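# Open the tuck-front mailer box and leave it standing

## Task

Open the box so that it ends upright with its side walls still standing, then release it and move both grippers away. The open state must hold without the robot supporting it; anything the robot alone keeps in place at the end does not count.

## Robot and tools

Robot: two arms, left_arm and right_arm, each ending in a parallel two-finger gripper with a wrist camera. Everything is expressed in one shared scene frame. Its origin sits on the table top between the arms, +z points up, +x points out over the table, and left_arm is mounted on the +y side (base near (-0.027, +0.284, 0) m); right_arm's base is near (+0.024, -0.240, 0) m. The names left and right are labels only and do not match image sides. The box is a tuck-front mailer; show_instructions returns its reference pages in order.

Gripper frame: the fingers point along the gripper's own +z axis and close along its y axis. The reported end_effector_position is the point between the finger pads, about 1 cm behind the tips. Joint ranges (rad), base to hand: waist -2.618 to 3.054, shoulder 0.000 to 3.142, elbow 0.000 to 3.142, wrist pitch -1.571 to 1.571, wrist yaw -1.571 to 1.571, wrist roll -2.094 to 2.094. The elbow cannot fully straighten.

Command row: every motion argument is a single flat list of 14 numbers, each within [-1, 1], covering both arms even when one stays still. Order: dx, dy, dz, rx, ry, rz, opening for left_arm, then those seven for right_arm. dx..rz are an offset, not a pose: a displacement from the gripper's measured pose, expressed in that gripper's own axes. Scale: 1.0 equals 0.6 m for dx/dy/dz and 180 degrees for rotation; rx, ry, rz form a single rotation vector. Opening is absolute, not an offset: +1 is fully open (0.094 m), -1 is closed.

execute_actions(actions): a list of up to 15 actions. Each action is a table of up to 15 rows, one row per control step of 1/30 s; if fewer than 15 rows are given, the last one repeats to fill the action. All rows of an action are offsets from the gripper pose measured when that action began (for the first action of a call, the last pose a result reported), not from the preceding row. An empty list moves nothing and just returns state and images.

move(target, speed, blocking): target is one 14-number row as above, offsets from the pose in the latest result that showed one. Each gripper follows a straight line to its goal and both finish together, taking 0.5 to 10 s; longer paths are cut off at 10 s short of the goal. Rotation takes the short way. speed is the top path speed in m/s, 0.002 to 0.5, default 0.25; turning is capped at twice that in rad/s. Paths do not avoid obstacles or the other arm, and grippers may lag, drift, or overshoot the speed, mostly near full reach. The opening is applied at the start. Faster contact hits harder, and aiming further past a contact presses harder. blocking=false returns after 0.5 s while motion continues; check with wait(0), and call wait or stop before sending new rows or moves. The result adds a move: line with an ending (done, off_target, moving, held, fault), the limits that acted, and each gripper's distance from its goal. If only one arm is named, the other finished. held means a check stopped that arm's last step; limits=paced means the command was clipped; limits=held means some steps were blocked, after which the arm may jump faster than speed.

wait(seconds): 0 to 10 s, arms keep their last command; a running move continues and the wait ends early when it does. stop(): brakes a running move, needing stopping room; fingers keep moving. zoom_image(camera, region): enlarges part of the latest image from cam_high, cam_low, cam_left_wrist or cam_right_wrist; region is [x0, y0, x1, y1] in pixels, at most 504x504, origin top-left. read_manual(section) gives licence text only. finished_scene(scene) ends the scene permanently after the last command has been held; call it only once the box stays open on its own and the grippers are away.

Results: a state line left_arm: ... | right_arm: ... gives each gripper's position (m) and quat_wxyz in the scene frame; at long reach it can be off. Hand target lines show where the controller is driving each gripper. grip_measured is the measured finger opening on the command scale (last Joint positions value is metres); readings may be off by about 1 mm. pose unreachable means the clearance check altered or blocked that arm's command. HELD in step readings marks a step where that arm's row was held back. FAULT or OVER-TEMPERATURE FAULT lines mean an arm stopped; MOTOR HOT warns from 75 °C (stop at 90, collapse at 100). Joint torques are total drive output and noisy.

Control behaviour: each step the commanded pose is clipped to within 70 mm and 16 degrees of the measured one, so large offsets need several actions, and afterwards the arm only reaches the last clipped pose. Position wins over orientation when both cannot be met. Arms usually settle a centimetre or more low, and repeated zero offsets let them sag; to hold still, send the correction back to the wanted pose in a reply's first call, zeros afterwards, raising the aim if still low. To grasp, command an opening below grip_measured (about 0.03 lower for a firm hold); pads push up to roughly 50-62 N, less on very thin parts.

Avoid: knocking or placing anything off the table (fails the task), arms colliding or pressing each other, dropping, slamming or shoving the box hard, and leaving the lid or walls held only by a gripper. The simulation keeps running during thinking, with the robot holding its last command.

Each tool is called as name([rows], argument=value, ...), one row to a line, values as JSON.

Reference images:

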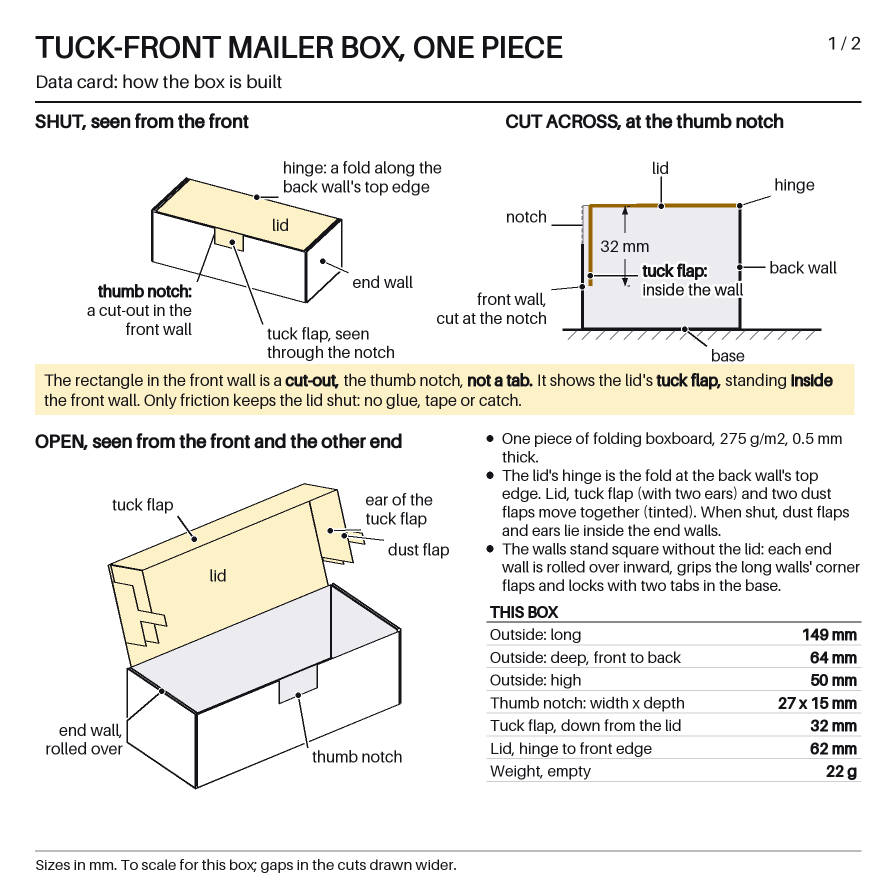

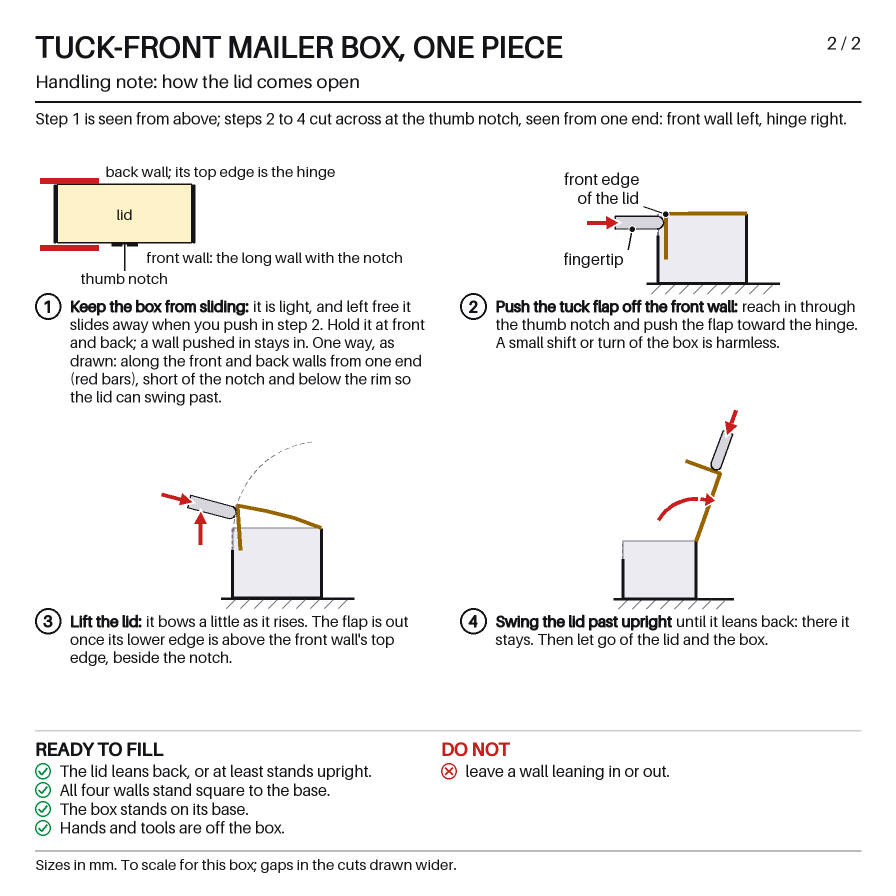

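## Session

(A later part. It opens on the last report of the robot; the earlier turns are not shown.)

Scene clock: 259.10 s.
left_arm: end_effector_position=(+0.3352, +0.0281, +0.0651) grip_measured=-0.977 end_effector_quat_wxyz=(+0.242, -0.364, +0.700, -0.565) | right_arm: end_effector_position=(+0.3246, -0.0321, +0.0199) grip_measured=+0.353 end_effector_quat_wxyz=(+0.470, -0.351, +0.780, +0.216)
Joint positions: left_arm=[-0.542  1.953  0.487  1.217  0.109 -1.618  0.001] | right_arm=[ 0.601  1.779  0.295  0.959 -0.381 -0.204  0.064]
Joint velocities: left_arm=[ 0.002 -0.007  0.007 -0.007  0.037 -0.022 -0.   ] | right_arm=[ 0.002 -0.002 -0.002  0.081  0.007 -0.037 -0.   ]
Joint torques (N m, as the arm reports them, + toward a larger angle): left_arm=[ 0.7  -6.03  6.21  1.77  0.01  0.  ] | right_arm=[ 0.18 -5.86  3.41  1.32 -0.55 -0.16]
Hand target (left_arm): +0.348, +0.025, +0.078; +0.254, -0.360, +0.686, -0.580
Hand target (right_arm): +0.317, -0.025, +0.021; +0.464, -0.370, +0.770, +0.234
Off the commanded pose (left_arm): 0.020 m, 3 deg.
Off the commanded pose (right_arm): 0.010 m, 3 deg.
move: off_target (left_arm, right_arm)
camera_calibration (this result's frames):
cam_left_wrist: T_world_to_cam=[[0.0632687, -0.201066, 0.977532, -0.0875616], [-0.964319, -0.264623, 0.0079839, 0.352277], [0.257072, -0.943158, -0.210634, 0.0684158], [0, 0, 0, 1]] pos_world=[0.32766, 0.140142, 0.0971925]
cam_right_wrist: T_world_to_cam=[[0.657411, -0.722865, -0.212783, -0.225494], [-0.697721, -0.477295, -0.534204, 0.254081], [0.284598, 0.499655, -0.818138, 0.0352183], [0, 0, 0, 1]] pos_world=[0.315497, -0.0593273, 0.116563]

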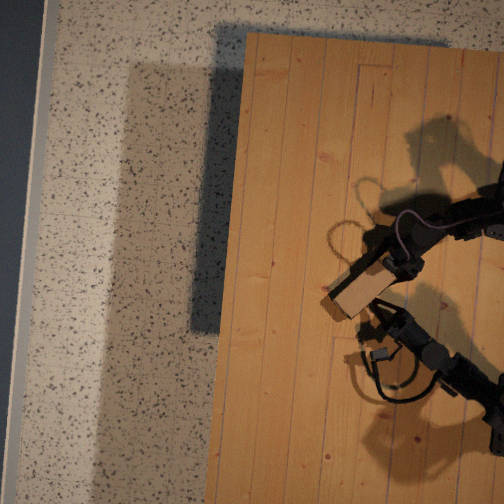

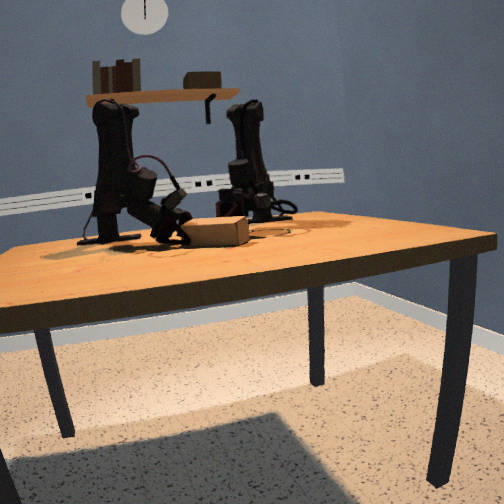

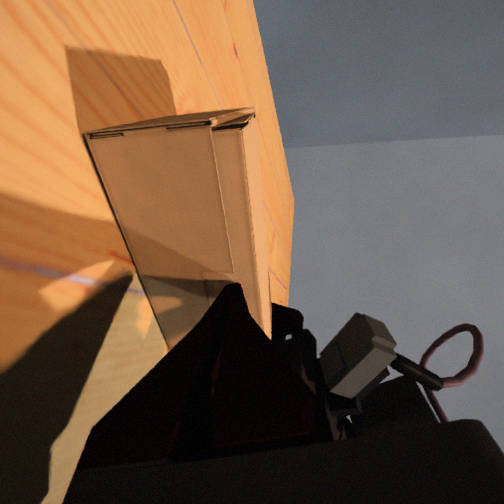

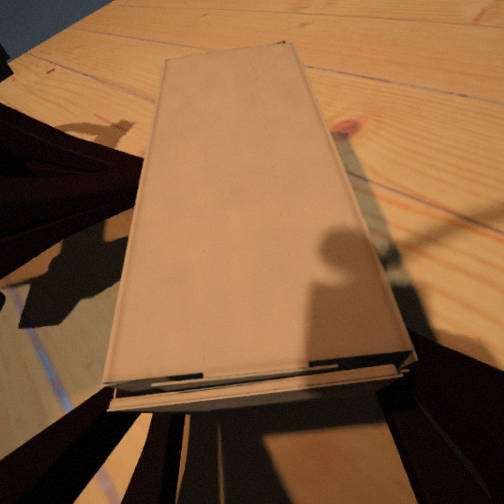

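execute_actions([
  [[0,-0.06,0.017,0.038,0,0.004,-1,0,0.022,0,-0.023,0,-0.008,0.35]],
  [[0,-0.063,0.018,0.04,0,0.004,-1,0,0.022,0,-0.023,0,-0.008,0.35]],
])

Scene clock: 270.20 s.
left_arm: end_effector_position=(+0.3356, +0.0278, +0.0670) grip_measured=-0.977 end_effector_quat_wxyz=(+0.243, -0.363, +0.698, -0.568) | right_arm: end_effector_position=(+0.3246, -0.0321, +0.0199) grip_measured=+0.353 end_effector_quat_wxyz=(+0.470, -0.351, +0.780, +0.216)
Joint positions: left_arm=[-0.542  1.953  0.487  1.225  0.109 -1.619  0.001] | right_arm=[ 0.601  1.779  0.295  0.959 -0.381 -0.204  0.064]
Joint velocities: left_arm=[-0.002 -0.007  0.032 -0.11  -0.081  0.037 -0.   ] | right_arm=[-0.002  0.002  0.002 -0.022 -0.051  0.007 -0.   ]
Joint torques (N m, as the arm reports them, + toward a larger angle): left_arm=[-0.16 -6.59  6.64  2.4  -0.05 -0.03] | right_arm=[ 0.16 -5.95  3.54  1.23 -0.63 -0.24]
Hand target (left_arm): +0.350, +0.019, +0.100; +0.268, -0.343, +0.665, -0.607
Hand target (right_arm): +0.315, -0.024, +0.020; +0.461, -0.377, +0.767, +0.238
Off the commanded pose (left_arm): 0.038 m, 7 deg.
Off the commanded pose (right_arm): 0.013 m, 4 deg.
Step readings (end_effector_position; steps 1 to 15: 1st action; 16 to 30: 2nd action):
0: left_arm (+0.3352, +0.0281, +0.0650) | right_arm (+0.3246, -0.0321, +0.0199)
1: left_arm (+0.3352, +0.0281, +0.0654) | right_arm (+0.3246, -0.0321, +0.0199)
2: left_arm (+0.3353, +0.0280, +0.0657) | right_arm (+0.3246, -0.0321, +0.0199)
4: left_arm (+0.3354, +0.0280, +0.0661) | right_arm (+0.3246, -0.0321, +0.0199)
8: left_arm (+0.3354, +0.0280, +0.0662) | right_arm (+0.3246, -0.0321, +0.0199)
15: left_arm (+0.3354, +0.0280, +0.0662) | right_arm (+0.3246, -0.0321, +0.0199)
16: left_arm (+0.3355, +0.0279, +0.0664) | right_arm (+0.3246, -0.0321, +0.0199)
17: left_arm (+0.3355, +0.0279, +0.0665) | right_arm (+0.3246, -0.0321, +0.0199)
19: left_arm (+0.3356, +0.0279, +0.0669) | right_arm (+0.3246, -0.0321, +0.0199)
23: left_arm (+0.3356, +0.0278, +0.0670) | right_arm (+0.3246, -0.0321, +0.0199)
30: end_effector_position above
camera_calibration (this result's frames):
cam_left_wrist: T_world_to_cam=[[0.0571824, -0.196241, 0.978887, -0.0877029], [-0.964305, -0.264773, 0.00325058, 0.3529], [0.258545, -0.944132, -0.204377, 0.0675831], [0, 0, 0, 1]] pos_world=[0.327845, 0.140035, 0.0985165]
cam_right_wrist: T_world_to_cam=[[0.657411, -0.722865, -0.212783, -0.225494], [-0.697721, -0.477295, -0.534204, 0.254081], [0.284598, 0.499655, -0.818138, 0.0352183], [0, 0, 0, 1]] pos_world=[0.315497, -0.0593273, 0.116563]

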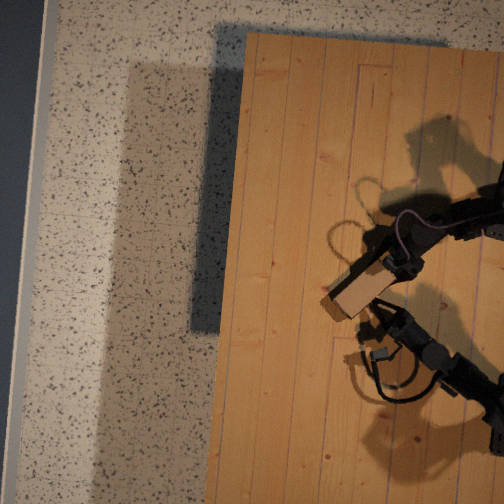

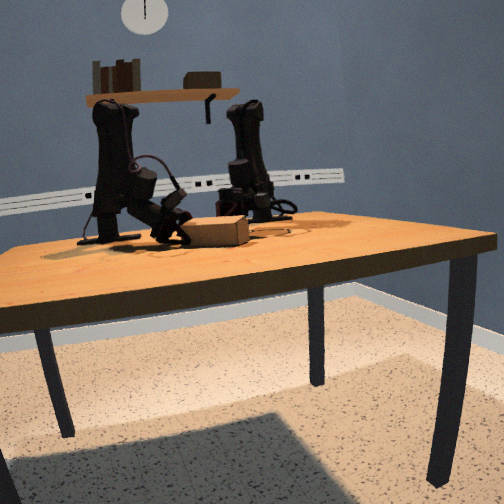

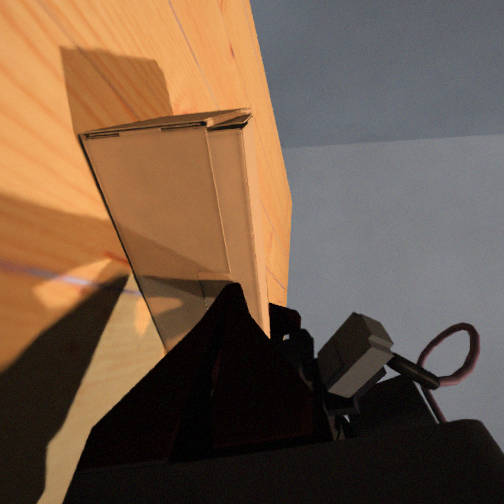

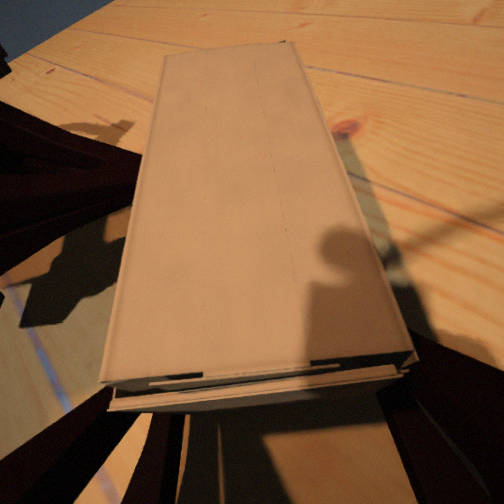

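execute_actions([
  [[0,-0.078,0.016,0.053,0,0.005,-1,0,0.022,0,-0.023,0,-0.008,0.347]],
  [[0,-0.082,0.016,0.056,0,0.005,-1,0,0.022,0,-0.023,0,-0.008,0.347]],
])

Scene clock: 275.60 s.
left_arm: end_effector_position=(+0.3524, +0.0172, +0.1285) grip_measured=-0.977 end_effector_quat_wxyz=(+0.286, -0.322, +0.632, -0.644) | right_arm: end_effector_position=(+0.3138, -0.0237, +0.0202) grip_measured=+0.351 end_effector_quat_wxyz=(+0.461, -0.381, +0.764, +0.241)
Joint positions: left_arm=[-0.542  1.956  0.541  1.408  0.108 -1.624  0.001] | right_arm=[ 0.598  1.779  0.295  0.946 -0.462 -0.241  0.063]
Joint velocities: left_arm=[-0.007  0.002  0.012  0.007 -0.007 -0.066 -0.001] | right_arm=[-0.007 -0.032  0.007  0.022  0.051 -0.022 -0.002]
Joint torques (N m, as the arm reports them, + toward a larger angle): left_arm=[-0.07 -6.27  5.51  1.86 -0.08 -0.01] | right_arm=[ 0.23 -5.92  3.72  1.24 -0.29 -0.06]
Hand target (left_arm): +0.358, +0.015, +0.140; +0.296, -0.316, +0.618, -0.656
Hand target (right_arm): +0.311, -0.021, +0.020; +0.457, -0.388, +0.761, +0.248
Off the commanded pose (left_arm): 0.014 m, 3 deg.
Off the commanded pose (right_arm): 0.004 m, 1 deg.
Step readings (end_effector_position; steps 1 to 15: 1st action; 16 to 30: 2nd action):
0: left_arm (+0.3356, +0.0278, +0.0670) | right_arm (+0.3246, -0.0321, +0.0199)
1: left_arm (+0.3358, +0.0277, +0.0679) | right_arm (+0.3247, -0.0322, +0.0199)
2: left_arm (+0.3362, +0.0275, +0.0694) | right_arm (+0.3250, -0.0326, +0.0199)
4: left_arm (+0.3369, +0.0270, +0.0730) | right_arm (+0.3252, -0.0329, +0.0199)
8: left_arm (+0.3378, +0.0265, +0.0778) | right_arm (+0.3253, -0.0331, +0.0199)
15: left_arm (+0.3441, +0.0224, +0.0931) | right_arm (+0.3209, -0.0292, +0.0201)
16: left_arm (+0.3455, +0.0215, +0.0979) | right_arm (+0.3198, -0.0283, +0.0201)
17: left_arm (+0.3468, +0.0207, +0.1031) | right_arm (+0.3186, -0.0273, +0.0201)
19: left_arm (+0.3496, +0.0190, +0.1138) | right_arm (+0.3167, -0.0259, +0.0202)
23: left_arm (+0.3522, +0.0173, +0.1254) | right_arm (+0.3148, -0.0244, +0.0201)
30: end_effector_position above
camera_calibration (this result's frames):
cam_left_wrist: T_world_to_cam=[[-0.133138, -0.0671232, 0.988822, -0.0874186], [-0.949932, -0.275916, -0.146631, 0.380505], [0.282674, -0.958835, -0.0270277, 0.0347224], [0, 0, 0, 1]] pos_world=[0.34, 0.132413, 0.143174]
cam_right_wrist: T_world_to_cam=[[0.71517, -0.662476, -0.222838, -0.228689], [-0.656931, -0.528224, -0.537978, 0.236796], [0.23869, 0.531135, -0.812972, 0.0493933], [0, 0, 0, 1]] pos_world=[0.307321, -0.0526544, 0.116586]

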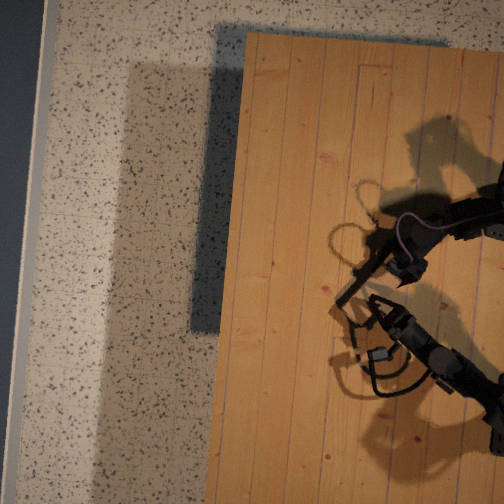

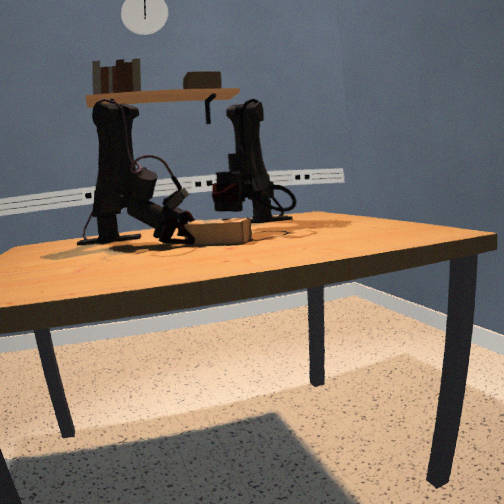

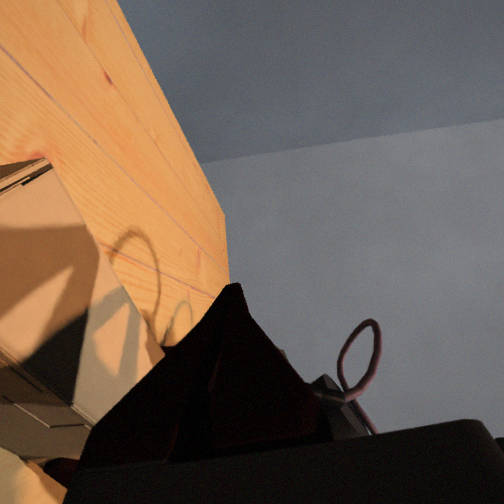

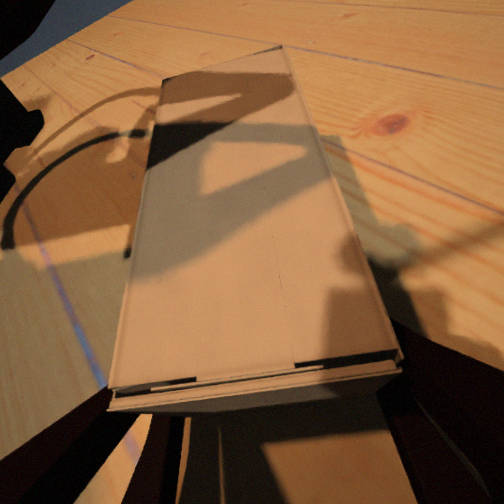

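move(target=[0,0.05,-0.094,-0.05,0,0.01,-1,0,0,0,0,0,0,0.35], speed=0.08)

move(target=[0,0.062,0.012,-0.01,0,0,-1,0,0,0,0,0,0,0.35], speed=0.06)

Scene clock: 287.73 s.
left_arm: end_effector_position=(+0.3089, +0.0475, +0.0965) grip_measured=-0.977 end_effector_quat_wxyz=(+0.266, -0.336, +0.685, -0.589) | right_arm: end_effector_position=(+0.3136, -0.0235, +0.0202) grip_measured=+0.351 end_effector_quat_wxyz=(+0.461, -0.382, +0.764, +0.241)
Joint positions: left_arm=[-0.53   1.809  0.341  1.301  0.126 -1.581  0.001] | right_arm=[ 0.598  1.779  0.295  0.946 -0.464 -0.243  0.063]
Joint velocities: left_arm=[ 0.007 -0.002 -0.017 -0.066 -0.037  0.037 -0.001] | right_arm=[-0.012 -0.002  0.002 -0.007 -0.051  0.095 -0.001]
Joint torques (N m, as the arm reports them, + toward a larger angle): left_arm=[ 0.75 -7.57  2.84  1.49  0.06  0.07] | right_arm=[ 0.05 -5.61  3.53  1.39 -0.12  0.03]
Hand target (left_arm): +0.308, +0.052, +0.100; +0.270, -0.334, +0.686, -0.587
Hand target (right_arm): +0.314, -0.024, +0.020; +0.461, -0.381, +0.764, +0.241
Off the commanded pose (left_arm): 0.005 m, 0 deg.
Off the commanded pose (right_arm): 0.000 m, 0 deg.
move: done
camera_calibration (this result's frames):
cam_left_wrist: T_world_to_cam=[[-0.0275524, -0.182618, 0.982798, -0.08604], [-0.964395, -0.253841, -0.0742038, 0.339283], [0.263025, -0.94985, -0.169122, 0.094556], [0, 0, 0, 1]] pos_world=[0.299962, 0.160225, 0.125728]
cam_right_wrist: T_world_to_cam=[[0.71642, -0.661171, -0.222701, -0.228781], [-0.655876, -0.529448, -0.538063, 0.236362], [0.237843, 0.531543, -0.812953, 0.0496277], [0, 0, 0, 1]] pos_world=[0.307123, -0.0525009, 0.116573]

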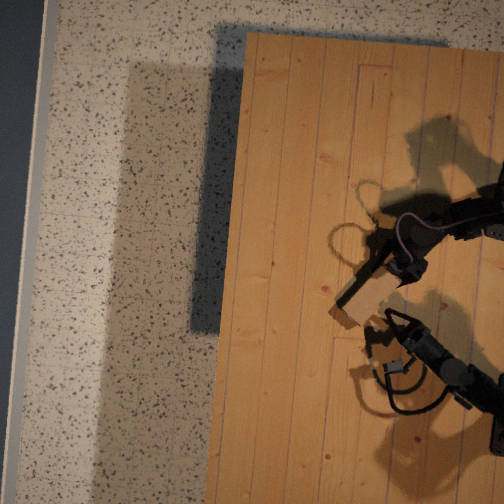

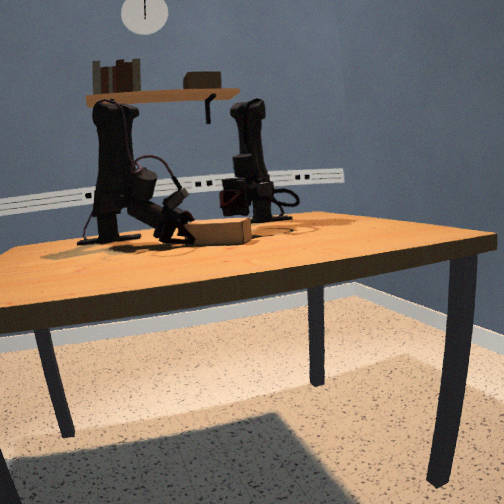

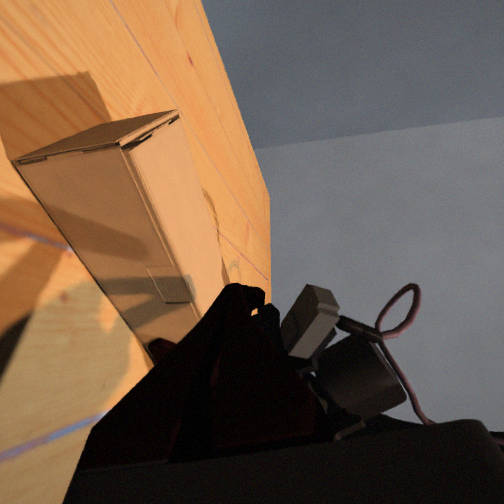

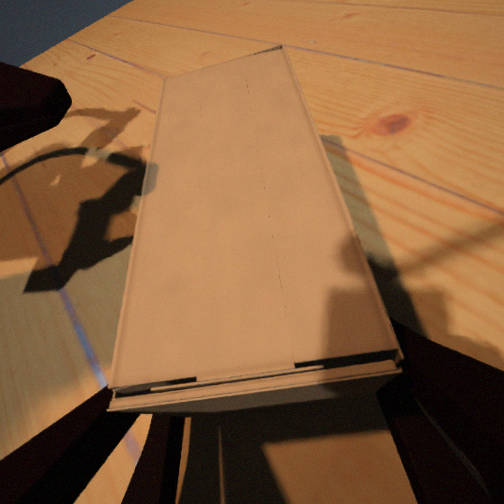

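Scene clock: 288.90 s.
left_arm: end_effector_position=(+0.3075, +0.0484, +0.0538) grip_measured=-0.977 end_effector_quat_wxyz=(+0.255, -0.346, +0.699, -0.571) | right_arm: end_effector_position=(+0.3136, -0.0235, +0.0202) grip_measured=+0.351 end_effector_quat_wxyz=(+0.461, -0.382, +0.764, +0.241)
Joint positions: left_arm=[-0.53   2.008  0.341  1.446  0.126 -1.581  0.001] | right_arm=[ 0.598  1.779  0.295  0.946 -0.464 -0.243  0.063]
Joint velocities: left_arm=[ 0.012 -0.017  0.002  0.037  0.007  0.007 -0.   ] | right_arm=[ 0.007  0.007 -0.012 -0.022 -0.081 -0.007 -0.001]
Joint torques (N m, as the arm reports them, + toward a larger angle): left_arm=[-0.29 -5.49  2.94  1.87 -0.03  0.01] | right_arm=[-0.05 -5.6   3.53  1.38 -0.14 -0.04]
Hand target (left_arm): +0.309, +0.047, +0.058; +0.261, -0.341, +0.694, -0.578
Hand target (right_arm): +0.314, -0.024, +0.020; +0.461, -0.382, +0.764, +0.241
Off the commanded pose (left_arm): 0.006 m, 1 deg.
Off the commanded pose (right_arm): 0.000 m, 0 deg.
move: done
camera_calibration (this result's frames):
cam_left_wrist: T_world_to_cam=[[0.0173971, -0.210893, 0.977354, -0.0561503], [-0.96695, -0.252234, -0.0372149, 0.333649], [0.25437, -0.944406, -0.208311, 0.0931167], [0, 0, 0, 1]] pos_world=[0.299913, 0.160256, 0.0866927]
cam_right_wrist: T_world_to_cam=[[0.71642, -0.661171, -0.222701, -0.228781], [-0.655876, -0.529448, -0.538063, 0.236362], [0.237843, 0.531543, -0.812953, 0.0496277], [0, 0, 0, 1]] pos_world=[0.307123, -0.0525009, 0.116573]

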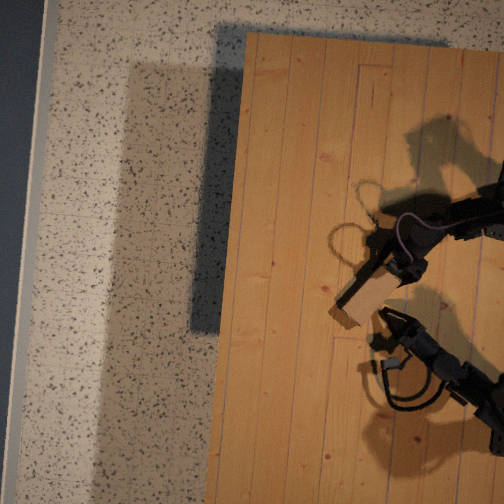

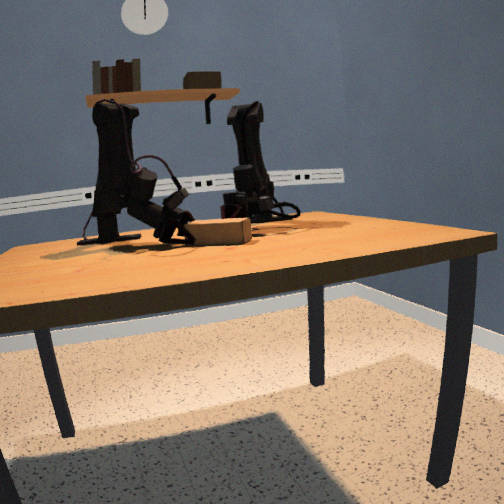

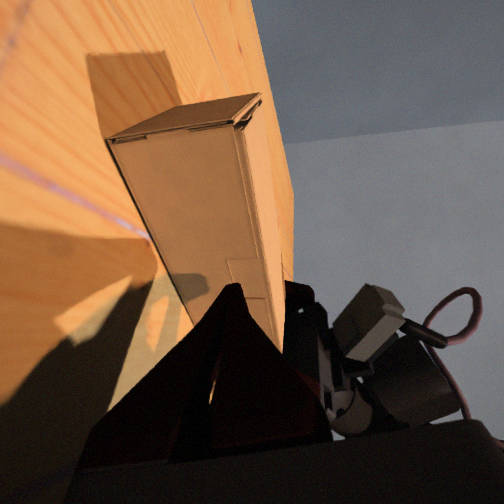

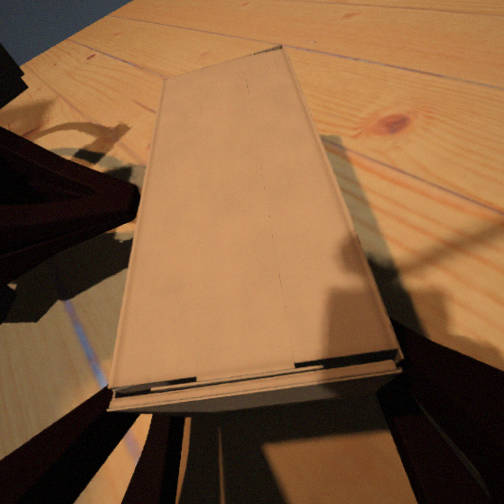

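move(target=[-0.008,-0.03,0.036,0.012,0,0,-1,0,0.005,0,-0.005,0,0,0.35], speed=0.05)

zoom_image(camera="cam_left_wrist", region=[170,200,330,360])

Scene clock: 298.70 s.
left_arm: end_effector_position=(+0.3217, +0.0393, +0.0627) grip_measured=-0.977 end_effector_quat_wxyz=(+0.259, -0.342, +0.692, -0.580) | right_arm: end_effector_position=(+0.3154, -0.0252, +0.0197) grip_measured=+0.351 end_effector_quat_wxyz=(+0.462, -0.378, +0.767, +0.236)
Joint positions: left_arm=[-0.53   2.008  0.404  1.408  0.127 -1.584  0.001] | right_arm=[ 0.598  1.779  0.295  0.946 -0.45  -0.241  0.063]
Joint velocities: left_arm=[ 0.002  0.012  0.007 -0.022 -0.066 -0.007 -0.   ] | right_arm=[ 0.007  0.007 -0.007 -0.022  0.037 -0.066  0.001]
Joint torques (N m, as the arm reports them, + toward a larger angle): left_arm=[ 0.54 -5.99  4.99  1.51  0.07 -0.02] | right_arm=[-0.02 -5.81  3.57  1.33 -0.37 -0.03]
Hand target (left_arm): +0.330, +0.037, +0.067; +0.262, -0.341, +0.689, -0.584
Hand target (right_arm): +0.311, -0.022, +0.020; +0.458, -0.385, +0.762, +0.247
Off the commanded pose (left_arm): 0.010 m, 1 deg.
Off the commanded pose (right_arm): 0.005 m, 2 deg.
move: done
camera_calibration (this result's frames):
cam_left_wrist: T_world_to_cam=[[-0.00158178, -0.195321, 0.980738, -0.0617074], [-0.966216, -0.252466, -0.0518389, 0.346085], [0.257729, -0.947687, -0.188323, 0.0804847], [0, 0, 0, 1]] pos_world=[0.313552, 0.151596, 0.0936166]
cam_right_wrist: T_world_to_cam=[[0.708182, -0.67163, -0.217697, -0.22906], [-0.661689, -0.523819, -0.536452, 0.23836], [0.246264, 0.523954, -0.815369, 0.0468746], [0, 0, 0, 1]] pos_world=[0.308393, -0.0535465, 0.116223]

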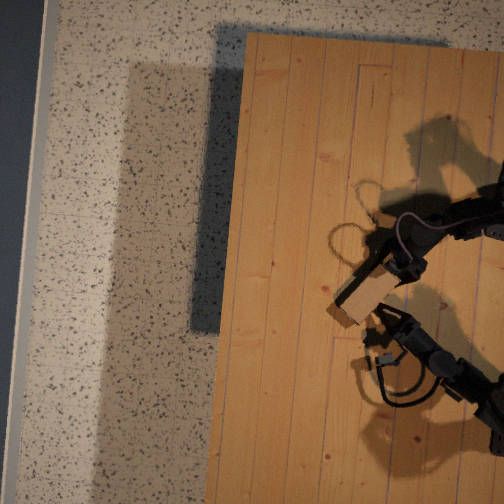

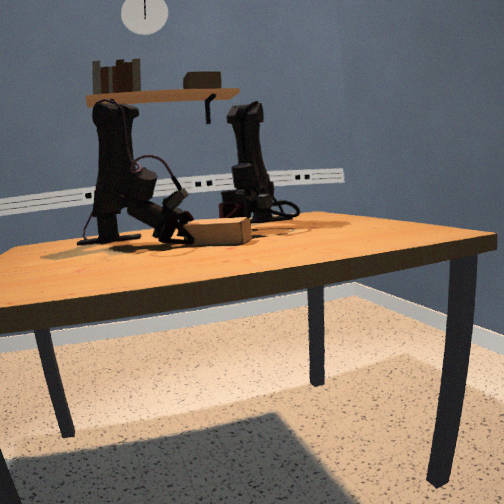

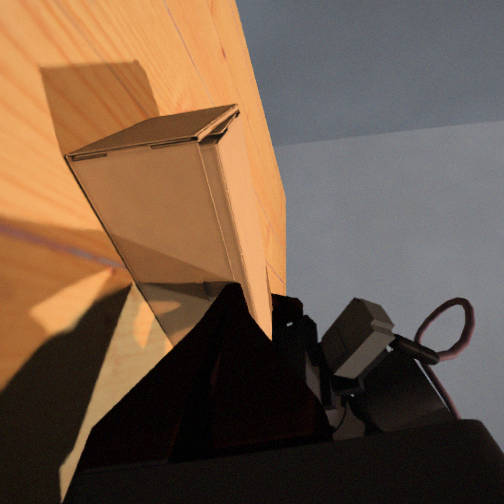

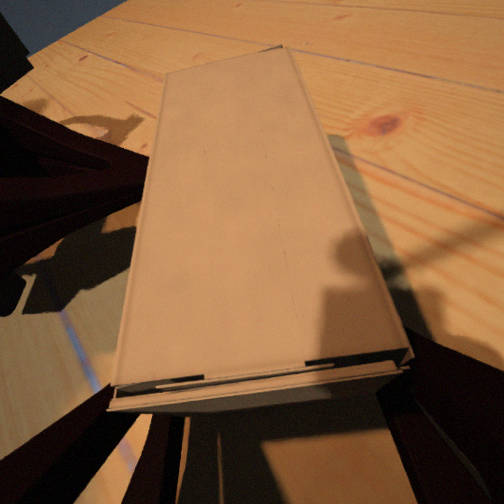

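Region (170, 200, 330, 360) of cam_left_wrist's 504x504 image, scaled by 3.150, with more detail than that image has.

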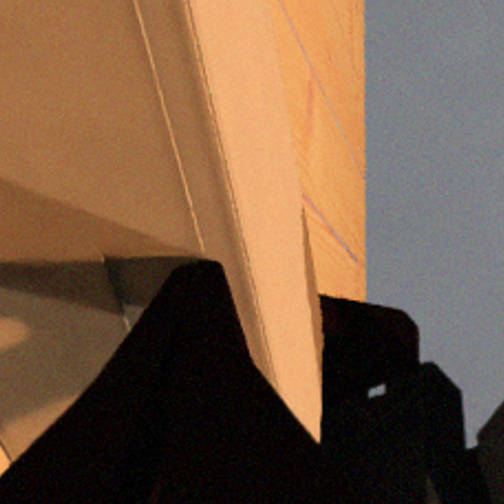

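move(target=[0.012,0,-0.025,0,0,0,-1,0,0,0,0,0,0,0.35], speed=0.04)

move(target=[0,-0.075,0.01,0.01,0,0,0.6,0,0,0,0,0,0,0.35], speed=0.08)

Scene clock: 309.77 s.
left_arm: end_effector_position=(+0.3085, +0.0443, +0.0537) grip_measured=-0.977 end_effector_quat_wxyz=(+0.251, -0.350, +0.701, -0.568) | right_arm: end_effector_position=(+0.3161, -0.0257, +0.0196) grip_measured=+0.351 end_effector_quat_wxyz=(+0.463, -0.377, +0.767, +0.234)
Joint positions: left_arm=[-0.542  1.995  0.355  1.408  0.115 -1.589  0.001] | right_arm=[ 0.598  1.779  0.295  0.947 -0.445 -0.241  0.063]
Joint velocities: left_arm=[-0.007  0.012 -0.002 -0.022 -0.007  0.11   0.   ] | right_arm=[-0.012  0.012  0.017  0.007  0.051  0.051  0.   ]
Joint torques (N m, as the arm reports them, + toward a larger angle): left_arm=[-0.7  -8.17  1.88  1.86 -0.08 -0.01] | right_arm=[ 0.   -5.7   3.51  1.35 -0.15  0.01]
Hand target (left_arm): +0.306, +0.043, +0.066; +0.259, -0.343, +0.692, -0.580
Hand target (right_arm): +0.315, -0.025, +0.020; +0.462, -0.378, +0.767, +0.235
Off the commanded pose (left_arm): 0.013 m, 2 deg.
Off the commanded pose (right_arm): 0.001 m, 0 deg.
move: off_target (left_arm)
camera_calibration (this result's frames):
cam_left_wrist: T_world_to_cam=[[0.0301615, -0.212372, 0.976723, -0.0607683], [-0.967143, -0.252985, -0.0251418, 0.33309], [0.252436, -0.943873, -0.213025, 0.0897509], [0, 0, 0, 1]] pos_world=[0.301322, 0.156075, 0.0868474]
cam_right_wrist: T_world_to_cam=[[0.705688, -0.675076, -0.215121, -0.229296], [-0.66299, -0.522077, -0.536544, 0.238968], [0.249899, 0.521256, -0.815992, 0.0457511], [0, 0, 0, 1]] pos_world=[0.308812, -0.0538805, 0.116223]

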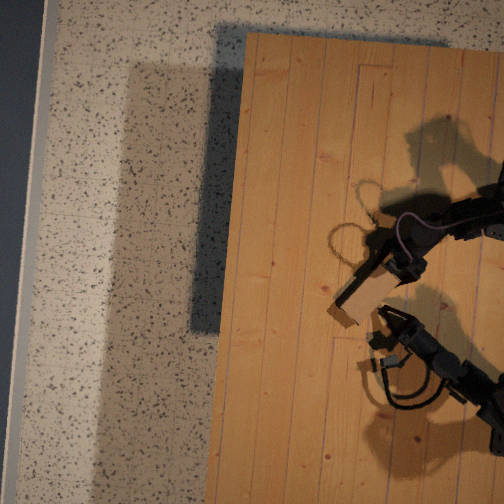

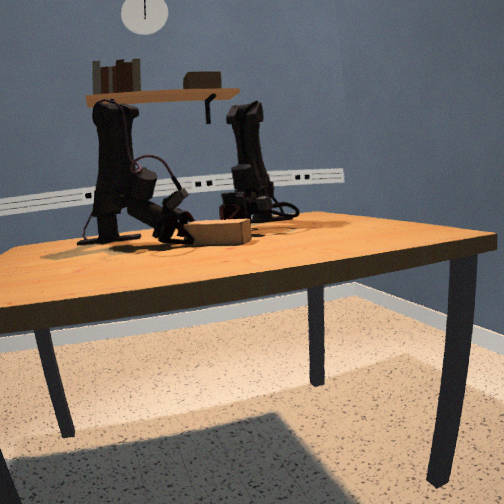

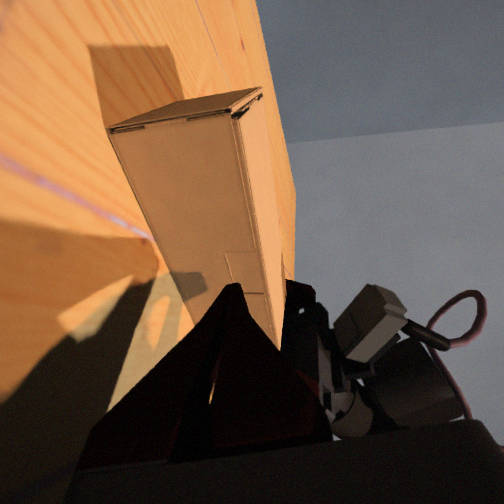

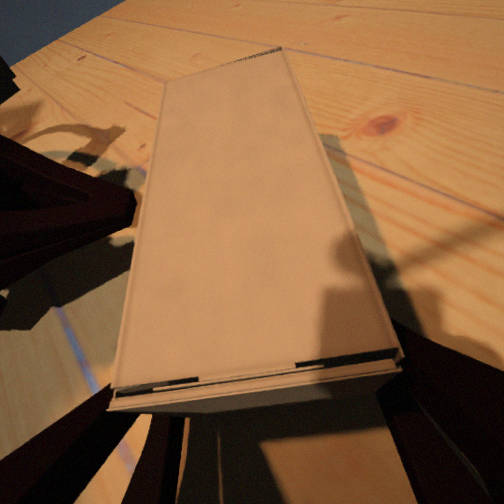

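Scene clock: 310.93 s.
left_arm: end_effector_position=(+0.3166, +0.0391, +0.0819) grip_measured=+0.597 end_effector_quat_wxyz=(+0.250, -0.351, +0.701, -0.568) | right_arm: end_effector_position=(+0.3161, -0.0257, +0.0196) grip_measured=+0.351 end_effector_quat_wxyz=(+0.463, -0.377, +0.767, +0.234)
Joint positions: left_arm=[-0.542  1.831  0.399  1.197  0.115 -1.593  0.075] | right_arm=[ 0.598  1.779  0.295  0.947 -0.445 -0.241  0.063]
Joint velocities: left_arm=[-0.002  0.007  0.017  0.022  0.037 -0.037  0.   ] | right_arm=[-0.012 -0.002  0.007  0.022  0.022 -0.066  0.   ]
Joint torques (N m, as the arm reports them, + toward a larger angle): left_arm=[-0.13 -7.74  5.27  1.48  0.   -0.01] | right_arm=[-0.03 -5.73  3.46  1.38 -0.12 -0.01]
Hand target (left_arm): +0.322, +0.035, +0.097; +0.257, -0.346, +0.692, -0.579
Hand target (right_arm): +0.316, -0.026, +0.020; +0.463, -0.377, +0.767, +0.234
Off the commanded pose (left_arm): 0.016 m, 2 deg.
Off the commanded pose (right_arm): 0.000 m, 0 deg.
move: off_target (left_arm)
camera_calibration (this result's frames):
cam_left_wrist: T_world_to_cam=[[0.0348509, -0.210965, 0.976872, -0.0911353], [-0.967026, -0.253865, -0.0203249, 0.339861], [0.252282, -0.943953, -0.212856, 0.0888528], [0, 0, 0, 1]] pos_world=[0.309415, 0.150925, 0.114848]
cam_right_wrist: T_world_to_cam=[[0.705688, -0.675076, -0.215121, -0.229296], [-0.66299, -0.522077, -0.536544, 0.238968], [0.249899, 0.521256, -0.815992, 0.0457511], [0, 0, 0, 1]] pos_world=[0.308812, -0.0538805, 0.116223]

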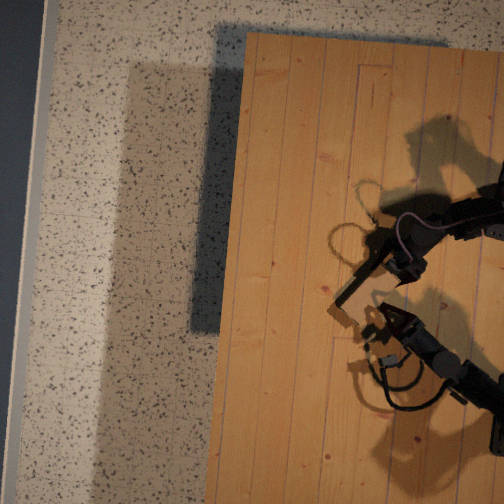

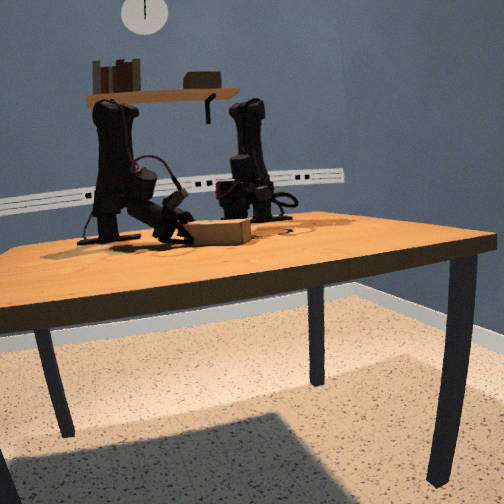

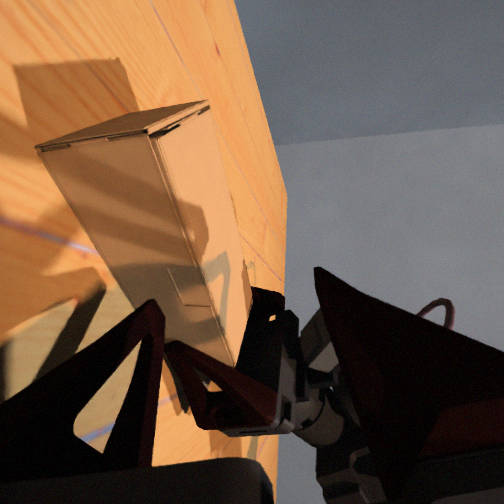

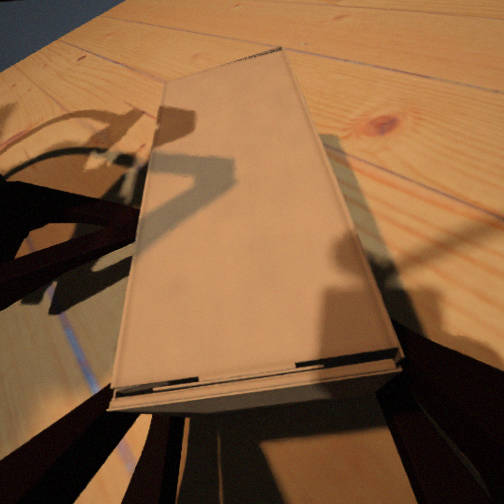

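Elbow move: forward and up ~1 cm.

move(target=[0,-0.042,0.023,0.02,0,0.004,0.6,0,0,0,0,0,0,0.35], speed=0.05)

zoom_image(camera="cam_left_wrist", region=[90,220,250,380])

Scene clock: 319.17 s.
left_arm: end_effector_position=(+0.3263, +0.0328, +0.0954) grip_measured=+0.597 end_effector_quat_wxyz=(+0.258, -0.345, +0.691, -0.581) | right_arm: end_effector_position=(+0.3161, -0.0257, +0.0196) grip_measured=+0.351 end_effector_quat_wxyz=(+0.463, -0.377, +0.767, +0.234)
Joint positions: left_arm=[-0.542  1.831  0.44   1.195  0.115 -1.593  0.075] | right_arm=[ 0.598  1.779  0.295  0.947 -0.445 -0.241  0.063]
Joint velocities: left_arm=[ 0.007 -0.002 -0.002  0.007 -0.037 -0.007  0.   ] | right_arm=[ 0.012 -0.017  0.002 -0.051  0.051 -0.051  0.   ]
Joint torques (N m, as the arm reports them, + toward a larger angle): left_arm=[-0.38 -5.69  5.65  1.61 -0.05  0.01] | right_arm=[ 0.   -5.59  3.47  1.39 -0.13  0.  ]
Hand target (left_arm): +0.332, +0.028, +0.103; +0.264, -0.339, +0.685, -0.588
Hand target (right_arm): +0.316, -0.026, +0.020; +0.463, -0.377, +0.767, +0.234
Off the commanded pose (left_arm): 0.011 m, 1 deg.
Off the commanded pose (right_arm): 0.000 m, 0 deg.
move: off_target (left_arm)
camera_calibration (this result's frames):
cam_left_wrist: T_world_to_cam=[[0.00252026, -0.19009, 0.981763, -0.0965915], [-0.965918, -0.254581, -0.0468125, 0.350127], [0.258837, -0.948185, -0.184253, 0.0786261], [0, 0, 0, 1]] pos_world=[0.318086, 0.145327, 0.125707]
cam_right_wrist: T_world_to_cam=[[0.705688, -0.675076, -0.215121, -0.229296], [-0.66299, -0.522077, -0.536544, 0.238968], [0.249899, 0.521256, -0.815992, 0.0457511], [0, 0, 0, 1]] pos_world=[0.308812, -0.0538805, 0.116223]

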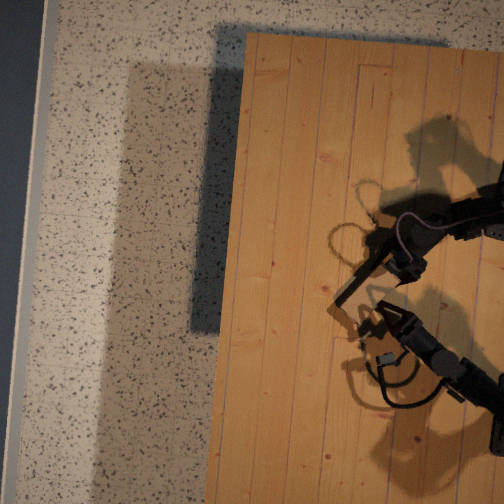

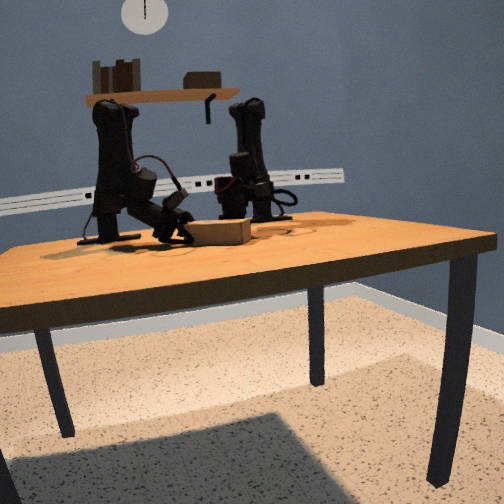

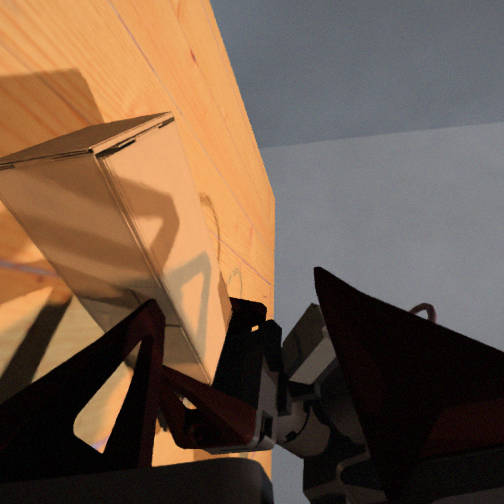

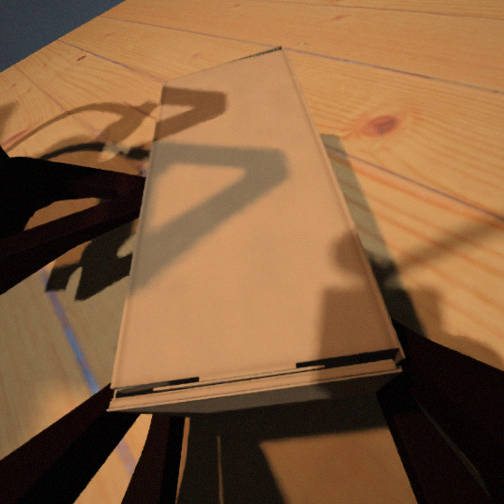

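Region (90, 220, 250, 380) of cam_left_wrist's 504x504 image, scaled by 3.150, with more detail than that image has.

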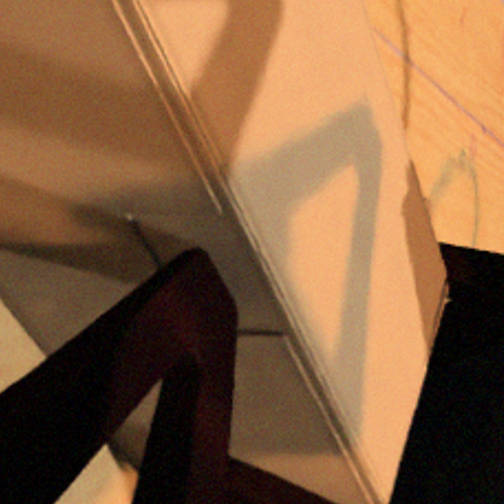

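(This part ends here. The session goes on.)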